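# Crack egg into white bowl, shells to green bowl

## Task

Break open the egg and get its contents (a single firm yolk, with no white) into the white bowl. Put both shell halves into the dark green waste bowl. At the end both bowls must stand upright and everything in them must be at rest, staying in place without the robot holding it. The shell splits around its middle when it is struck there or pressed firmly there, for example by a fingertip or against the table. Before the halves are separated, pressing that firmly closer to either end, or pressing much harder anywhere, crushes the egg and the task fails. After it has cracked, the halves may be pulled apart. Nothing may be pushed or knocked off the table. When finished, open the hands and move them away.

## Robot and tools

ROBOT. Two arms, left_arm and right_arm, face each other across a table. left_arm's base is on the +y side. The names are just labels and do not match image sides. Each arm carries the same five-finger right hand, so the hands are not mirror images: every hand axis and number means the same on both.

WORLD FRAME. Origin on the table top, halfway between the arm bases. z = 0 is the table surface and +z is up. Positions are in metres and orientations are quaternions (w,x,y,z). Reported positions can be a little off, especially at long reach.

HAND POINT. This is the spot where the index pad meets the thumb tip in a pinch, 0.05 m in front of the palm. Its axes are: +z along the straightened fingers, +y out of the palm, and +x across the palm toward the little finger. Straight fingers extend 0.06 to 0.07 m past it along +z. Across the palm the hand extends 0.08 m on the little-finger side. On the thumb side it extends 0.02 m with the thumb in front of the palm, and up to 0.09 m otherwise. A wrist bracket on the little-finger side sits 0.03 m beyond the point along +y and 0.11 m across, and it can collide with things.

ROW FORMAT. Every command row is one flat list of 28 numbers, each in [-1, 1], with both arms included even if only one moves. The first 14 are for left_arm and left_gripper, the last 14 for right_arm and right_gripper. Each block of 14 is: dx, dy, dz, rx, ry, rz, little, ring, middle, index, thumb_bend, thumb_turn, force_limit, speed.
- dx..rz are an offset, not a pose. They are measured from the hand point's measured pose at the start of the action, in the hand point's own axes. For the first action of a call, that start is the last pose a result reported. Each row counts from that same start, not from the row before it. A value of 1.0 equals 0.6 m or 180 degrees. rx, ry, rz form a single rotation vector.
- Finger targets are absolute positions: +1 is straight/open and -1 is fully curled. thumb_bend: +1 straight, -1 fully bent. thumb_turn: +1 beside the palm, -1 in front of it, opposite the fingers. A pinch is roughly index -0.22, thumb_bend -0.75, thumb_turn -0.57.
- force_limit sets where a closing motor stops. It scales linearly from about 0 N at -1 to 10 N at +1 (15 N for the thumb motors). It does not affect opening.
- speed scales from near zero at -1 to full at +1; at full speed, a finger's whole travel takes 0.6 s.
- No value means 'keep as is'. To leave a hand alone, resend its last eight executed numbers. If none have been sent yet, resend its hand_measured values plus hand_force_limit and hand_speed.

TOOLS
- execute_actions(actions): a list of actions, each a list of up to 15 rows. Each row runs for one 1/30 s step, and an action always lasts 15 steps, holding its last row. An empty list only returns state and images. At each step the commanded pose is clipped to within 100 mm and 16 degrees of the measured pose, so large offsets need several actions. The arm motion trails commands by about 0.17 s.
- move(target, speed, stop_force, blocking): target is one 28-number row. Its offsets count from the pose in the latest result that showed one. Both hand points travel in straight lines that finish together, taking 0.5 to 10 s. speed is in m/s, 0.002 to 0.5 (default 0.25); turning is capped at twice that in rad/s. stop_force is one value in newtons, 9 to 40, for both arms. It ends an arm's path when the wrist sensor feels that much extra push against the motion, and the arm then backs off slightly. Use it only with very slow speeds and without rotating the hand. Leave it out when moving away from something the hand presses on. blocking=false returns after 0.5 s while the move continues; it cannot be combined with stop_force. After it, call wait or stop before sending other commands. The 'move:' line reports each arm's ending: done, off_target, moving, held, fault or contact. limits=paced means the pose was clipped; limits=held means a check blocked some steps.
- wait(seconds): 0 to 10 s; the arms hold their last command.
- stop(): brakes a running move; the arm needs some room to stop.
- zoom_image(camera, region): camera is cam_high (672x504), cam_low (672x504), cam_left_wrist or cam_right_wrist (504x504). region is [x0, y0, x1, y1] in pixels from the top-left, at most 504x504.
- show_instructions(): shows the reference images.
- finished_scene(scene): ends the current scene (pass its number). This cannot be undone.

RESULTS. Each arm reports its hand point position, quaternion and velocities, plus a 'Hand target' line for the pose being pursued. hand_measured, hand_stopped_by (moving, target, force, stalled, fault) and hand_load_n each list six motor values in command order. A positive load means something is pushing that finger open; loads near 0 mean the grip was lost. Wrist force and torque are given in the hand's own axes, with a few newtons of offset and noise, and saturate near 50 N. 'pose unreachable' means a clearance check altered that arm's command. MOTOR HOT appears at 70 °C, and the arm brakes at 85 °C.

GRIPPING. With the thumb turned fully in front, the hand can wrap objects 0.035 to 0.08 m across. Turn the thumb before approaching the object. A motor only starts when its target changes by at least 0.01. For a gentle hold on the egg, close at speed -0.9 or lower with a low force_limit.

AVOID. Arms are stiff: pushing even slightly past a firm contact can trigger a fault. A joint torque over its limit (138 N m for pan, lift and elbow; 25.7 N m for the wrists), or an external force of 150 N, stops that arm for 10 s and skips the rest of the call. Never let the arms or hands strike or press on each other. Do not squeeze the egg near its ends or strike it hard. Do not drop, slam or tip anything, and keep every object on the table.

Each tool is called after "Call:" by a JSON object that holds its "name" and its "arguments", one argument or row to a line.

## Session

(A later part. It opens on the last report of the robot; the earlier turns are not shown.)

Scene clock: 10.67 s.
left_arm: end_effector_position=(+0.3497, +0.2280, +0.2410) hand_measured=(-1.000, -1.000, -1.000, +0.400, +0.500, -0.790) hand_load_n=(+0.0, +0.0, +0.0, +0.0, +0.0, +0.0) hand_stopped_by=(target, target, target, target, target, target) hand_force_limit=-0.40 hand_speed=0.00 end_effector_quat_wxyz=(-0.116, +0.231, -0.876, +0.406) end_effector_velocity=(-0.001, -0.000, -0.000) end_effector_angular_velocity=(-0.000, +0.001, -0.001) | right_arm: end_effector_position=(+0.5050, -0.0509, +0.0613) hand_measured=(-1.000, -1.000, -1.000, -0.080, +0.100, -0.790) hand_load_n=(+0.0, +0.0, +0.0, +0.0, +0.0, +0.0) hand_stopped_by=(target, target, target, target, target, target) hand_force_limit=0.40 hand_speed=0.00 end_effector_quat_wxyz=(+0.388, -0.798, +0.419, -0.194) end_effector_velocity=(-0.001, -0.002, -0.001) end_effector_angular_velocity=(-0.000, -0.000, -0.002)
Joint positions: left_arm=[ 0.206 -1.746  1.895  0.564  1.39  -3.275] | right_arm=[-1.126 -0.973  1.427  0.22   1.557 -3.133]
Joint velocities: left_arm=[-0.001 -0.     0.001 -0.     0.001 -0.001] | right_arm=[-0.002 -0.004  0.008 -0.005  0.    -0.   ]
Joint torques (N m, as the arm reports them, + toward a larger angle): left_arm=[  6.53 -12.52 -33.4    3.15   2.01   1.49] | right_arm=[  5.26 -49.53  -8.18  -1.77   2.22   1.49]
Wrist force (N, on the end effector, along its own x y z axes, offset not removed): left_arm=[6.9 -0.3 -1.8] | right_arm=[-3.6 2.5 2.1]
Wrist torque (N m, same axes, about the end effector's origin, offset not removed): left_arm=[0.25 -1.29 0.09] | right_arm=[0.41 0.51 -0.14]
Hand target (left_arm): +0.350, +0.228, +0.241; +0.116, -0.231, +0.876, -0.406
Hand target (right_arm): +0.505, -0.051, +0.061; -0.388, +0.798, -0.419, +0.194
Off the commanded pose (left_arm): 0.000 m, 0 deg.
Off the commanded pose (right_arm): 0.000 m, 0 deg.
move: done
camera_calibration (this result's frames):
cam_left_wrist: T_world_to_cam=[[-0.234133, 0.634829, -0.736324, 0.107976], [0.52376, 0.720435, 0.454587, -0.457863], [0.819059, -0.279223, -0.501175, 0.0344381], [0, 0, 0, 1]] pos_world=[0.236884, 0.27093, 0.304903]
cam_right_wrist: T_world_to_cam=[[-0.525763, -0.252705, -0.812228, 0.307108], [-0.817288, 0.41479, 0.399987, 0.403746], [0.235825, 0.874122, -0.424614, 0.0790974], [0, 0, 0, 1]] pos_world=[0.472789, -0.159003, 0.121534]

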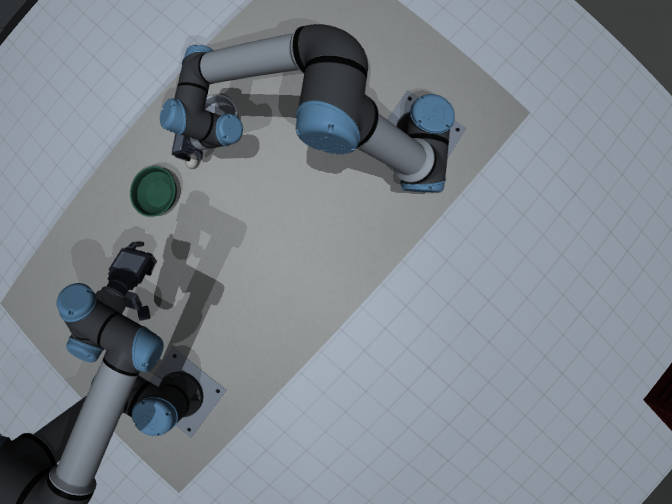

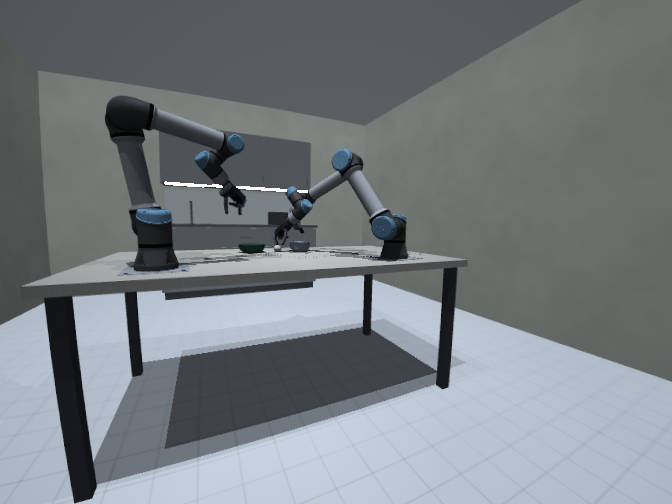

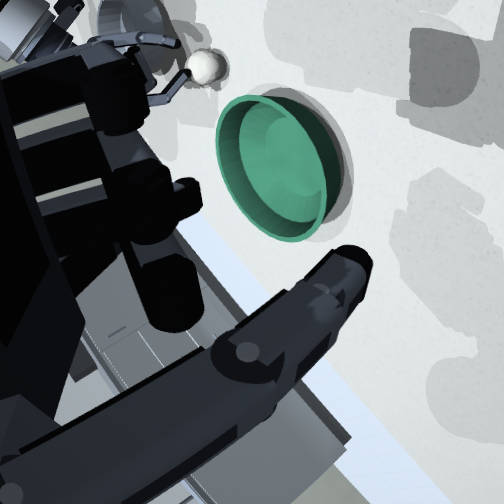

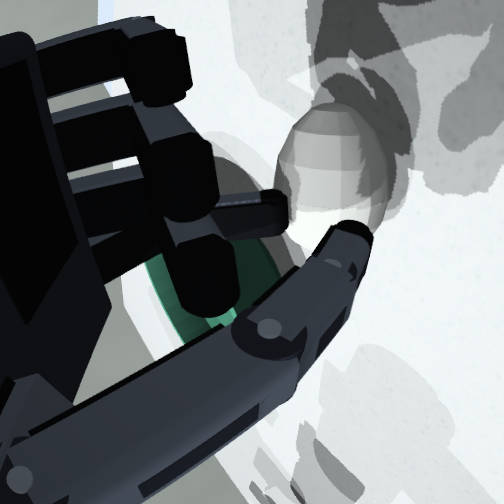

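Call:
{"name": "move", "arguments": {
  "target": [0,0,0,0,0,0,-1,-1,-1,0.4,0.5,-0.79,-0.4,0,0,0.014,0.009,0,0,0,-1,-1,-1,-0.08,0.1,-0.79,0.4,0],
  "speed": 0.005,
  "stop_force": 14
}}

Call:
{"name": "zoom_image", "arguments": {
  "camera": "cam_left_wrist",
  "region": [110,10,260,140]
}}

Scene clock: 11.50 s.
left_arm: end_effector_position=(+0.3497, +0.2280, +0.2410) hand_measured=(-1.000, -1.000, -1.000, +0.400, +0.500, -0.790) hand_load_n=(+0.0, +0.0, +0.0, +0.0, +0.0, +0.0) hand_stopped_by=(target, target, target, target, target, target) hand_force_limit=-0.40 hand_speed=0.00 end_effector_quat_wxyz=(-0.116, +0.231, -0.876, +0.406) end_effector_velocity=(-0.000, -0.000, +0.000) end_effector_angular_velocity=(-0.002, +0.001, -0.001) | right_arm: end_effector_position=(+0.5047, -0.0511, +0.0601) hand_measured=(-1.000, -1.000, -1.000, -0.080, +0.100, -0.790) hand_load_n=(+0.0, +0.0, +0.0, -6.0, +0.0, +0.0) hand_stopped_by=(target, target, target, target, target, target) hand_force_limit=0.40 hand_speed=0.00 end_effector_quat_wxyz=(+0.388, -0.797, +0.419, -0.194) end_effector_velocity=(-0.000, +0.000, +0.001) end_effector_angular_velocity=(-0.002, +0.001, -0.000)
Joint positions: left_arm=[ 0.206 -1.746  1.895  0.564  1.39  -3.275] | right_arm=[-1.126 -0.972  1.429  0.217  1.557 -3.133]
Joint velocities: left_arm=[ 0.    -0.    -0.001 -0.     0.002 -0.   ] | right_arm=[ 0.001 -0.    -0.004  0.006  0.001 -0.   ]
Joint torques (N m, as the arm reports them, + toward a larger angle): left_arm=[  6.19 -12.19 -33.19   3.08   2.     1.46] | right_arm=[  6.17 -37.45 -17.65   5.03   2.07   0.62]
Wrist force (N, on the end effector, along its own x y z axes, offset not removed): left_arm=[0.6 -4.0 -1.3] | right_arm=[0.3 -15.5 -10.9]
Wrist torque (N m, same axes, about the end effector's origin, offset not removed): left_arm=[-0.25 -0.26 -0.15] | right_arm=[0.16 -0.51 0.14]
Hand target (left_arm): +0.350, +0.228, +0.241; +0.116, -0.231, +0.876, -0.406
Hand target (right_arm): +0.505, -0.051, +0.060; -0.388, +0.797, -0.419, +0.194
Off the commanded pose (left_arm): 0.000 m, 0 deg.
Off the commanded pose (right_arm): 0.009 m, 0 deg.
move: contact (right_arm)
camera_calibration (this result's frames):
cam_left_wrist: T_world_to_cam=[[-0.234133, 0.634829, -0.736324, 0.107976], [0.52376, 0.720435, 0.454587, -0.457863], [0.819059, -0.279223, -0.501175, 0.0344381], [0, 0, 0, 1]] pos_world=[0.236884, 0.27093, 0.304903]
cam_right_wrist: T_world_to_cam=[[-0.525654, -0.25257, -0.81234, 0.305894], [-0.817336, 0.414743, 0.399937, 0.404135], [0.2359, 0.874183, -0.424446, 0.0787028], [0, 0, 0, 1]] pos_world=[0.472543, -0.159153, 0.120267]

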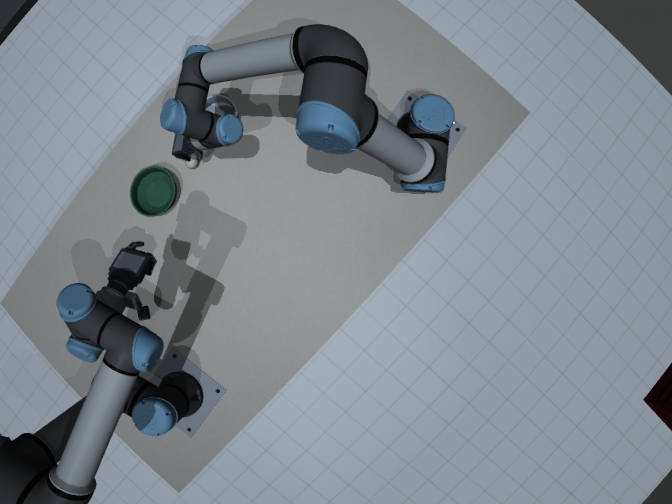

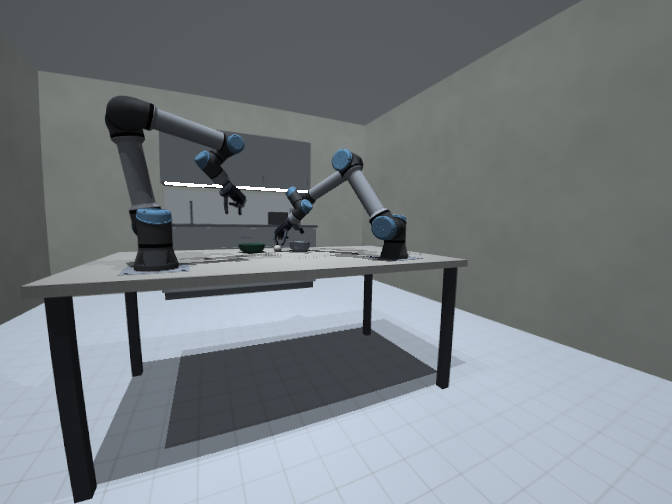

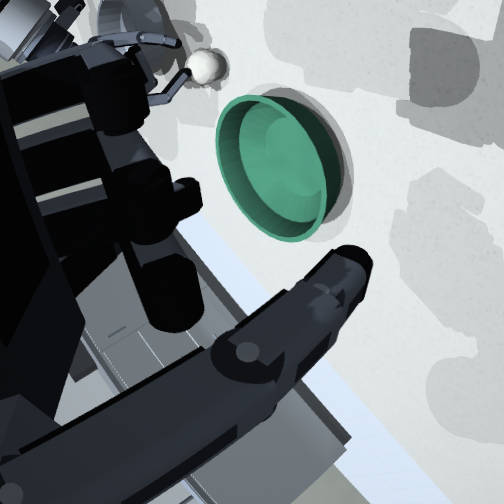

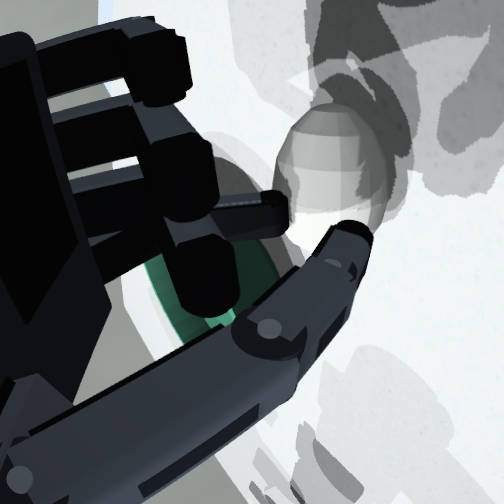

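Region (110, 10, 260, 140) of cam_left_wrist's 504x504 image, scaled by 3.360, with more detail than that image has; it fills the top 437 rows of this view, and the rest is white.

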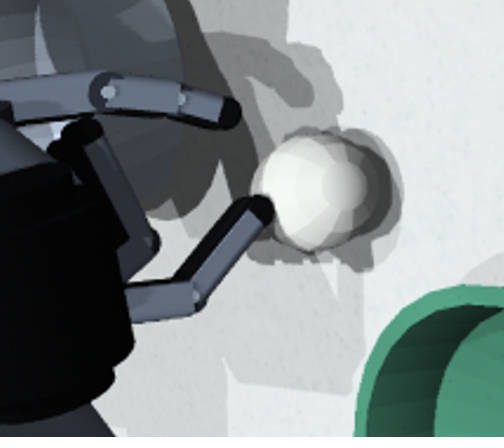

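Call:
{"name": "move", "arguments": {
  "target": [0,0,0,0,0,0,-1,-1,-1,0.4,0.5,-0.79,-0.4,0,0.002,-0.003,-0.0025,0,0,0,-1,-1,-1,-0.08,0.1,-0.79,0.4,0],
  "speed": 0.01
}}

Call:
{"name": "move", "arguments": {
  "target": [0,0,0,0,0,0,-1,-1,-1,0.4,0.5,-0.79,-0.4,0,0.005,0,0,0,0,0,-1,-1,-1,-0.08,0.1,-0.79,0.4,0],
  "speed": 0.01
}}

Call:
{"name": "move", "arguments": {
  "target": [0,0,0,0,0,0,-1,-1,-1,0.4,0.5,-0.79,-0.4,0,0,0.0078,0.0062,0,0,0,-1,-1,-1,-0.08,0.1,-0.79,0.4,0],
  "speed": 0.003,
  "stop_force": 30
}}

Call:
{"name": "zoom_image", "arguments": {
  "camera": "cam_right_wrist",
  "region": [230,80,430,280]
}}

Scene clock: 12.50 s.
left_arm: end_effector_position=(+0.3497, +0.2280, +0.2410) hand_measured=(-1.000, -1.000, -1.000, +0.400, +0.500, -0.790) hand_load_n=(+0.0, +0.0, +0.0, +0.0, +0.0, +0.0) hand_stopped_by=(target, target, target, target, target, target) hand_force_limit=-0.40 hand_speed=0.00 end_effector_quat_wxyz=(-0.116, +0.231, -0.876, +0.406) end_effector_velocity=(-0.000, -0.000, -0.000) end_effector_angular_velocity=(+0.000, +0.001, -0.000) | right_arm: end_effector_position=(+0.5054, -0.0521, +0.0623) hand_measured=(-1.000, -1.000, -1.000, -0.080, +0.100, -0.790) hand_load_n=(+0.0, +0.0, +0.0, +0.0, +0.0, +0.0) hand_stopped_by=(target, target, target, target, target, target) hand_force_limit=0.40 hand_speed=0.00 end_effector_quat_wxyz=(+0.388, -0.797, +0.419, -0.194) end_effector_velocity=(+0.001, -0.001, +0.002) end_effector_angular_velocity=(+0.000, -0.001, -0.001)
Joint positions: left_arm=[ 0.206 -1.746  1.895  0.564  1.39  -3.275] | right_arm=[-1.129 -0.975  1.428  0.221  1.555 -3.134]
Joint velocities: left_arm=[-0.    -0.     0.     0.     0.    -0.001] | right_arm=[-0.003 -0.002 -0.001  0.002 -0.001 -0.001]
Joint torques (N m, as the arm reports them, + toward a larger angle): left_arm=[  6.62 -12.12 -33.39   3.08   1.98   1.45] | right_arm=[ -6.43 -50.66 -26.36   2.8   -2.79  -1.78]
Wrist force (N, on the end effector, along its own x y z axes, offset not removed): left_arm=[3.3 0.2 -0.3] | right_arm=[-1.1 -0.9 0.7]
Wrist torque (N m, same axes, about the end effector's origin, offset not removed): left_arm=[0.24 -0.60 0.32] | right_arm=[-0.17 0.05 -0.19]
Hand target (left_arm): +0.350, +0.228, +0.241; +0.116, -0.231, +0.876, -0.406
Hand target (right_arm): +0.505, -0.052, +0.062; -0.388, +0.797, -0.419, +0.194
Off the commanded pose (left_arm): 0.000 m, 0 deg.
Off the commanded pose (right_arm): 0.000 m, 0 deg.
move: done
camera_calibration (this result's frames):
cam_left_wrist: T_world_to_cam=[[-0.234133, 0.634829, -0.736324, 0.107976], [0.52376, 0.720435, 0.454587, -0.457863], [0.819059, -0.279223, -0.501175, 0.034438], [0, 0, 0, 1]] pos_world=[0.236884, 0.27093, 0.304903]
cam_right_wrist: T_world_to_cam=[[-0.525648, -0.252583, -0.81234, 0.30776], [-0.817343, 0.414735, 0.399931, 0.404172], [0.23589, 0.874184, -0.424451, 0.0803503], [0, 0, 0, 1]] pos_world=[0.473167, -0.16013, 0.122469]

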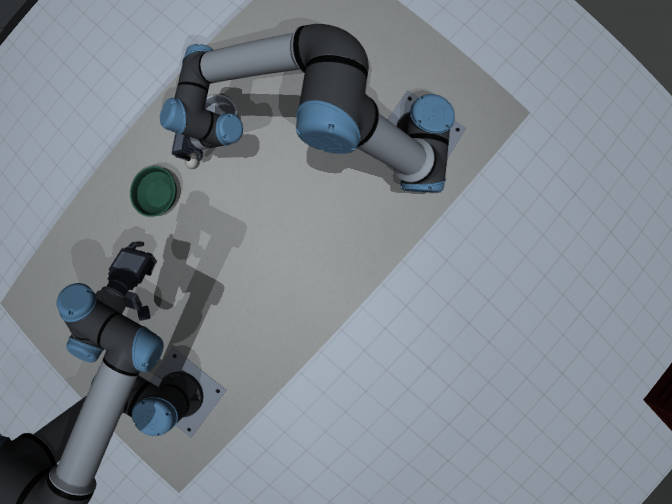

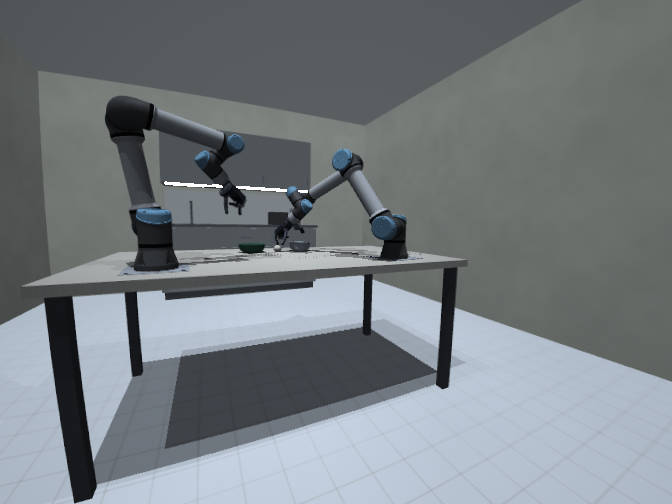

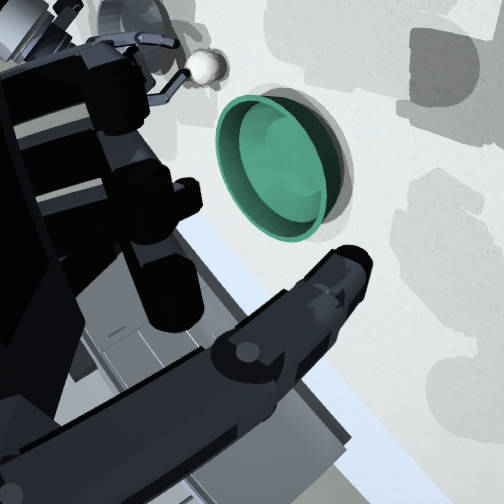

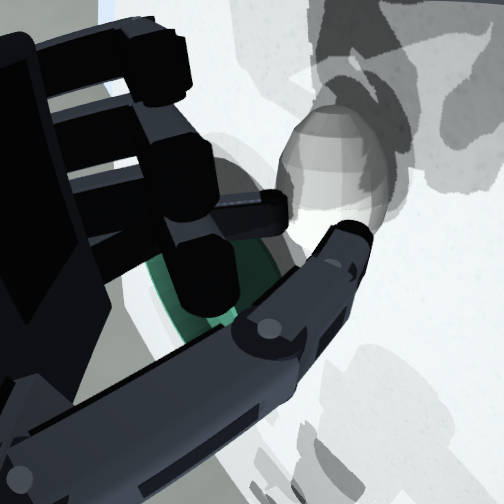

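Scene clock: 13.20 s.
left_arm: end_effector_position=(+0.3497, +0.2280, +0.2410) hand_measured=(-1.000, -1.000, -1.000, +0.400, +0.500, -0.790) hand_load_n=(+0.0, +0.0, +0.0, +0.0, +0.0, +0.0) hand_stopped_by=(target, target, target, target, target, target) hand_force_limit=-0.40 hand_speed=0.00 end_effector_quat_wxyz=(-0.116, +0.231, -0.876, +0.406) end_effector_velocity=(-0.000, -0.001, -0.000) end_effector_angular_velocity=(+0.000, +0.001, -0.000) | right_arm: end_effector_position=(+0.5070, -0.0544, +0.0622) hand_measured=(-1.000, -1.000, -1.000, -0.080, +0.100, -0.790) hand_load_n=(+0.0, +0.0, +0.0, +0.0, +0.0, +0.0) hand_stopped_by=(target, target, target, target, target, target) hand_force_limit=0.40 hand_speed=0.00 end_effector_quat_wxyz=(+0.388, -0.797, +0.419, -0.194) end_effector_velocity=(+0.001, -0.002, -0.001) end_effector_angular_velocity=(-0.001, +0.003, -0.002)
Joint positions: left_arm=[ 0.206 -1.746  1.895  0.564  1.39  -3.275] | right_arm=[-1.134 -0.977  1.431  0.22   1.551 -3.138]
Joint velocities: left_arm=[-0.001  0.001 -0.    -0.    -0.    -0.001] | right_arm=[-0.004  0.     0.001  0.001 -0.002 -0.001]
Joint torques (N m, as the arm reports them, + toward a larger angle): left_arm=[  6.93 -11.99 -33.64   3.07   2.05   1.44] | right_arm=[ -6.4  -49.78  -8.72  -1.67  -3.05  -1.86]
Wrist force (N, on the end effector, along its own x y z axes, offset not removed): left_arm=[3.3 -1.6 -3.9] | right_arm=[2.8 -1.8 2.5]
Wrist torque (N m, same axes, about the end effector's origin, offset not removed): left_arm=[-0.05 -0.35 0.08] | right_arm=[-0.35 -0.39 0.06]
Hand target (left_arm): +0.350, +0.228, +0.241; +0.116, -0.231, +0.876, -0.406
Hand target (right_arm): +0.507, -0.055, +0.062; -0.388, +0.797, -0.419, +0.194
Off the commanded pose (left_arm): 0.000 m, 0 deg.
Off the commanded pose (right_arm): 0.000 m, 0 deg.
move: done
camera_calibration (this result's frames):
cam_left_wrist: T_world_to_cam=[[-0.234133, 0.634829, -0.736324, 0.107976], [0.52376, 0.720435, 0.454587, -0.457863], [0.819059, -0.279223, -0.501175, 0.0344381], [0, 0, 0, 1]] pos_world=[0.236884, 0.27093, 0.304903]
cam_right_wrist: T_world_to_cam=[[-0.525642, -0.252591, -0.812341, 0.307985], [-0.817344, 0.414747, 0.399917, 0.406482], [0.235901, 0.874175, -0.424462, 0.0819746], [0, 0, 0, 1]] pos_world=[0.474788, -0.162453, 0.122425]

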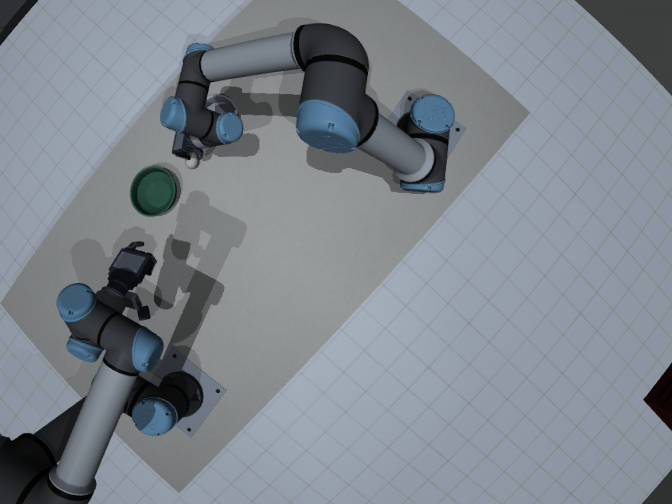

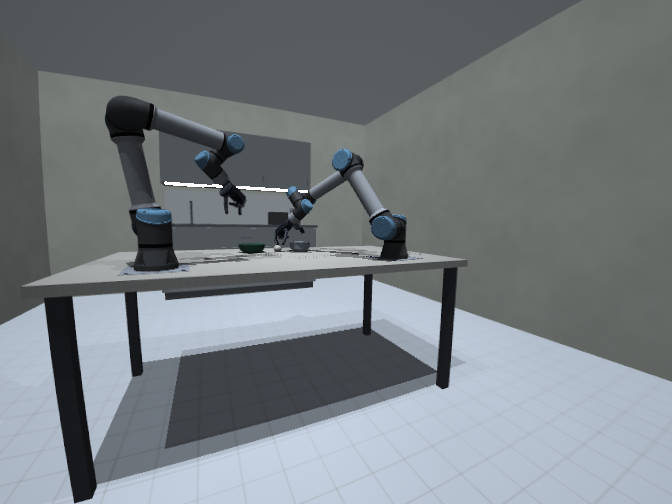

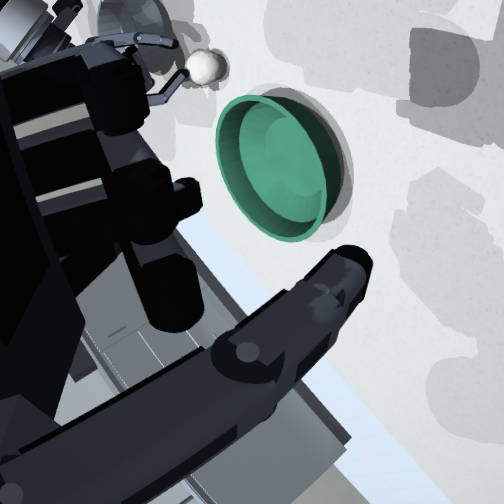

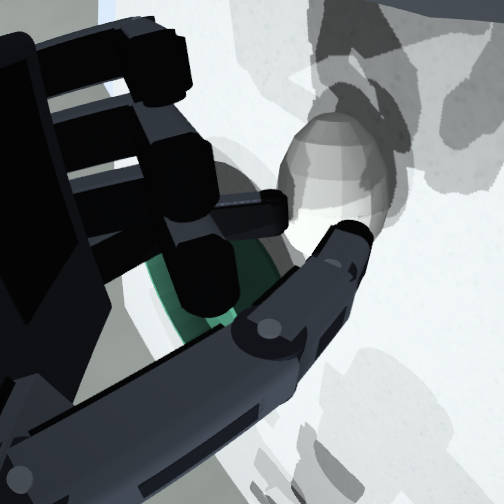

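Scene clock: 14.67 s.
left_arm: end_effector_position=(+0.3497, +0.2280, +0.2410) hand_measured=(-1.000, -1.000, -1.000, +0.400, +0.500, -0.790) hand_load_n=(+0.0, +0.0, +0.0, +0.0, +0.0, +0.0) hand_stopped_by=(target, target, target, target, target, target) hand_force_limit=-0.40 hand_speed=0.00 end_effector_quat_wxyz=(-0.116, +0.231, -0.876, +0.406) end_effector_velocity=(-0.000, -0.000, -0.000) end_effector_angular_velocity=(-0.000, +0.000, -0.001) | right_arm: end_effector_position=(+0.5070, -0.0543, +0.0589) hand_measured=(-1.000, -1.000, -1.000, -0.082, +0.100, -0.790) hand_load_n=(+0.0, +0.0, +0.0, -11.0, +0.0, +0.0) hand_stopped_by=(target, target, target, target, target, target) hand_force_limit=0.40 hand_speed=0.00 end_effector_quat_wxyz=(+0.388, -0.797, +0.419, -0.194) end_effector_velocity=(-0.000, -0.000, +0.001) end_effector_angular_velocity=(-0.001, +0.002, -0.000)
Joint positions: left_arm=[ 0.206 -1.746  1.895  0.564  1.39  -3.275] | right_arm=[-1.134 -0.973  1.434  0.213  1.551 -3.138]
Joint velocities: left_arm=[-0.001 -0.001  0.002 -0.001  0.    -0.   ] | right_arm=[-0.001 -0.001 -0.001  0.004 -0.001 -0.   ]
Joint torques (N m, as the arm reports them, + toward a larger angle): left_arm=[  6.75 -12.   -33.24   3.1    2.04   1.43] | right_arm=[  7.06 -25.07 -10.29   7.04   3.68   0.37]
Wrist force (N, on the end effector, along its own x y z axes, offset not removed): left_arm=[-0.2 -1.9 0.8] | right_arm=[-3.6 -26.8 -18.3]
Wrist torque (N m, same axes, about the end effector's origin, offset not removed): left_arm=[-0.33 0.06 -0.20] | right_arm=[0.32 0.31 -0.02]
Hand target (left_arm): +0.350, +0.228, +0.241; +0.116, -0.231, +0.876, -0.406
Hand target (right_arm): +0.507, -0.054, +0.059; -0.388, +0.797, -0.419, +0.194
Off the commanded pose (left_arm): 0.000 m, 0 deg.
Off the commanded pose (right_arm): 0.003 m, 0 deg.
move: contact (right_arm)
camera_calibration (this result's frames):
cam_left_wrist: T_world_to_cam=[[-0.234133, 0.634829, -0.736324, 0.107976], [0.52376, 0.720435, 0.454587, -0.457863], [0.819059, -0.279223, -0.501175, 0.0344381], [0, 0, 0, 1]] pos_world=[0.236884, 0.27093, 0.304904]
cam_right_wrist: T_world_to_cam=[[-0.525572, -0.252512, -0.812411, 0.305258], [-0.817377, 0.414714, 0.399884, 0.407796], [0.235943, 0.874214, -0.424359, 0.0804882], [0, 0, 0, 1]] pos_world=[0.474767, -0.162402, 0.11908]

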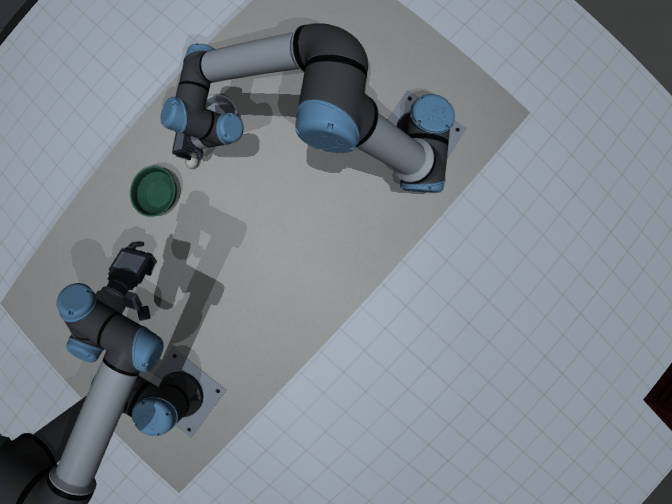

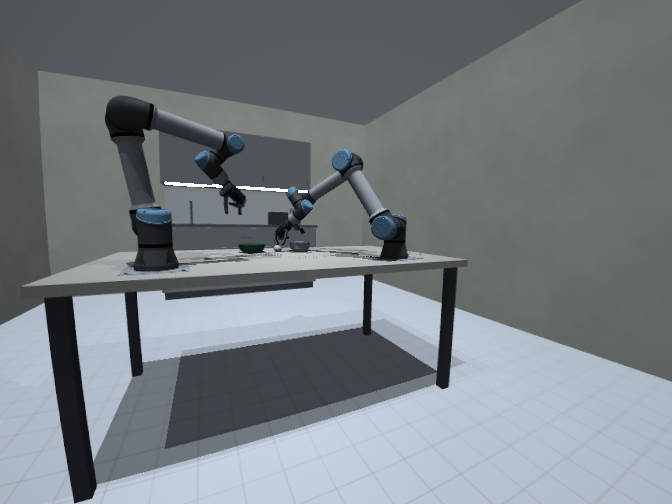

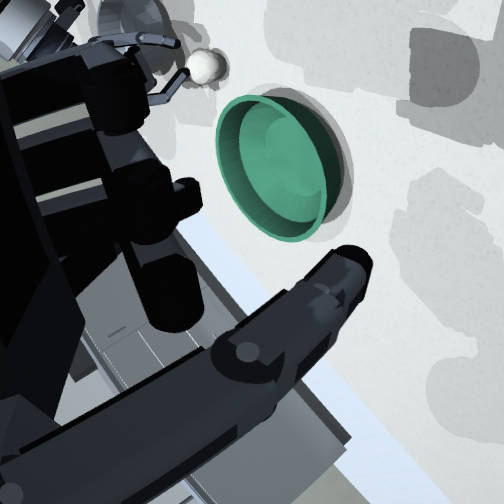

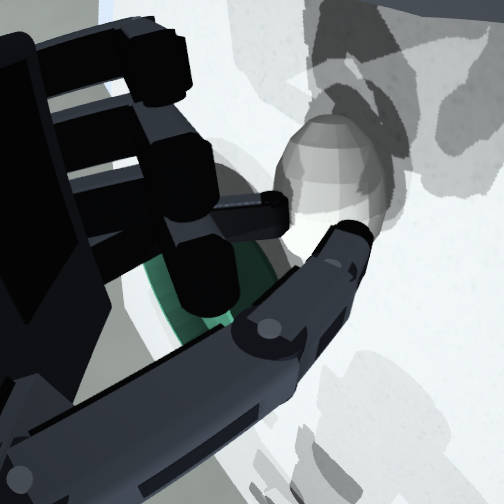

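Region (230, 80, 430, 280) of cam_right_wrist's 504x504 image, scaled by 2.520, with more detail than that image has.

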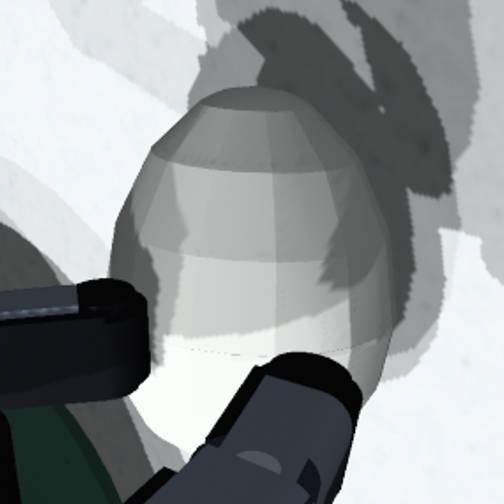

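Call:
{"name": "move", "arguments": {
  "target": [0,0,0,0,0,0,-1,-1,-1,0.4,0.5,-0.79,-0.4,0,0,0.0012,0.0014,0,0,0,-1,-1,-1,-0.08,0.1,-0.79,0.4,0],
  "speed": 0.002
}}

Call:
{"name": "zoom_image", "arguments": {
  "camera": "cam_right_wrist",
  "region": [230,80,430,280]
}}

Scene clock: 15.73 s.
left_arm: end_effector_position=(+0.3497, +0.2280, +0.2410) hand_measured=(-1.000, -1.000, -1.000, +0.400, +0.500, -0.790) hand_load_n=(+0.0, +0.0, +0.0, +0.0, +0.0, +0.0) hand_stopped_by=(target, target, target, target, target, target) hand_force_limit=-0.40 hand_speed=0.00 end_effector_quat_wxyz=(-0.116, +0.231, -0.876, +0.406) end_effector_velocity=(+0.000, -0.000, +0.001) end_effector_angular_velocity=(-0.002, -0.001, +0.000) | right_arm: end_effector_position=(+0.5072, -0.0542, +0.0579) hand_measured=(-1.000, -1.000, -1.000, -0.082, +0.100, -0.790) hand_load_n=(+0.0, +0.0, +0.0, -16.0, +0.0, +0.0) hand_stopped_by=(target, target, target, target, target, target) hand_force_limit=0.40 hand_speed=0.00 end_effector_quat_wxyz=(+0.388, -0.797, +0.419, -0.194) end_effector_velocity=(+0.001, -0.001, -0.001) end_effector_angular_velocity=(-0.001, +0.001, -0.002)
Joint positions: left_arm=[ 0.206 -1.746  1.895  0.564  1.39  -3.275] | right_arm=[-1.134 -0.972  1.435  0.211  1.551 -3.138]
Joint velocities: left_arm=[ 0.    -0.001 -0.    -0.    -0.     0.   ] | right_arm=[-0.001  0.001  0.001 -0.001  0.001  0.001]
Joint torques (N m, as the arm reports them, + toward a larger angle): left_arm=[  6.4  -12.06 -32.97   3.15   2.08   1.4 ] | right_arm=[ 6.55  3.27 14.35  4.2   2.61 -0.03]
Wrist force (N, on the end effector, along its own x y z axes, offset not removed): left_arm=[0.2 3.4 -4.2] | right_arm=[0.1 -37.8 -28.8]
Wrist torque (N m, same axes, about the end effector's origin, offset not removed): left_arm=[0.94 -0.07 0.18] | right_arm=[0.70 0.34 -0.07]
Hand target (left_arm): +0.350, +0.228, +0.241; +0.116, -0.231, +0.876, -0.406
Hand target (right_arm): +0.507, -0.054, +0.058; -0.388, +0.797, -0.419, +0.194
Off the commanded pose (left_arm): 0.000 m, 0 deg.
Off the commanded pose (right_arm): 0.000 m, 0 deg.
move: done
camera_calibration (this result's frames):
cam_left_wrist: T_world_to_cam=[[-0.234133, 0.634829, -0.736324, 0.107976], [0.52376, 0.720435, 0.454588, -0.457863], [0.819059, -0.279223, -0.501175, 0.0344379], [0, 0, 0, 1]] pos_world=[0.236884, 0.27093, 0.304903]
cam_right_wrist: T_world_to_cam=[[-0.525543, -0.25248, -0.81244, 0.304547], [-0.817366, 0.414793, 0.399825, 0.408303], [0.236047, 0.874186, -0.42436, 0.0798652], [0, 0, 0, 1]] pos_world=[0.474933, -0.162286, 0.118069]

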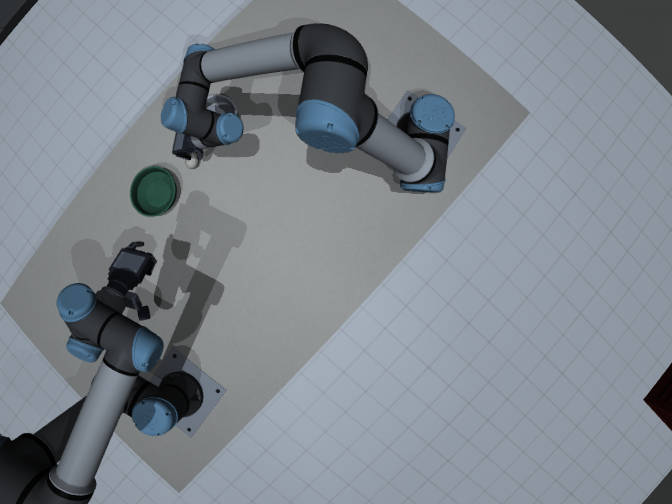

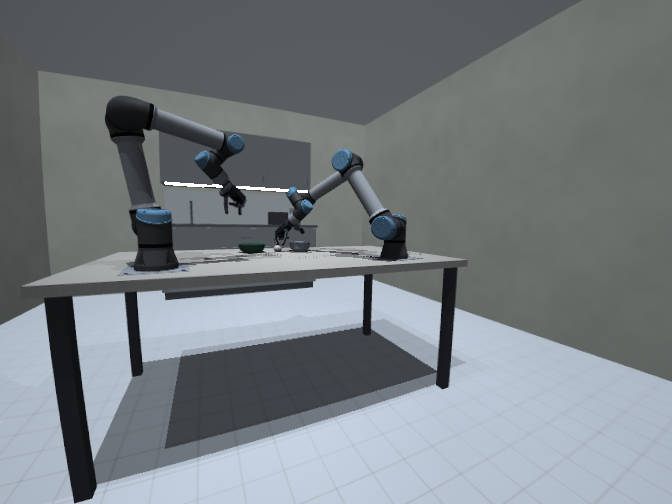

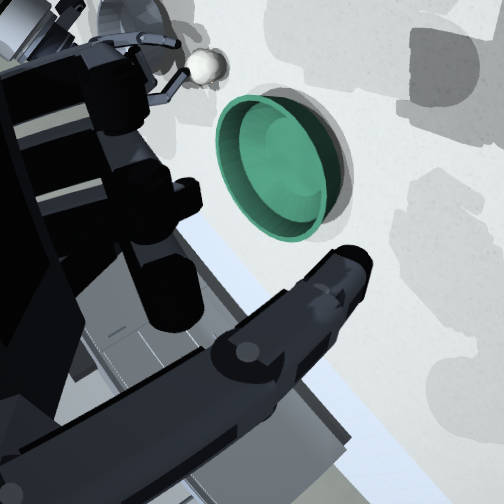

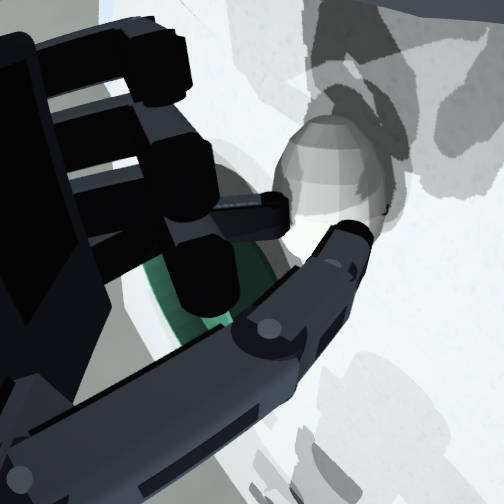

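Region (230, 80, 430, 280) of cam_right_wrist's 504x504 image, scaled by 2.520, with more detail than that image has.

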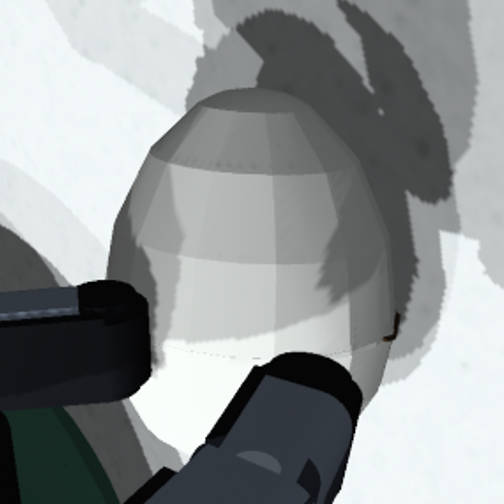

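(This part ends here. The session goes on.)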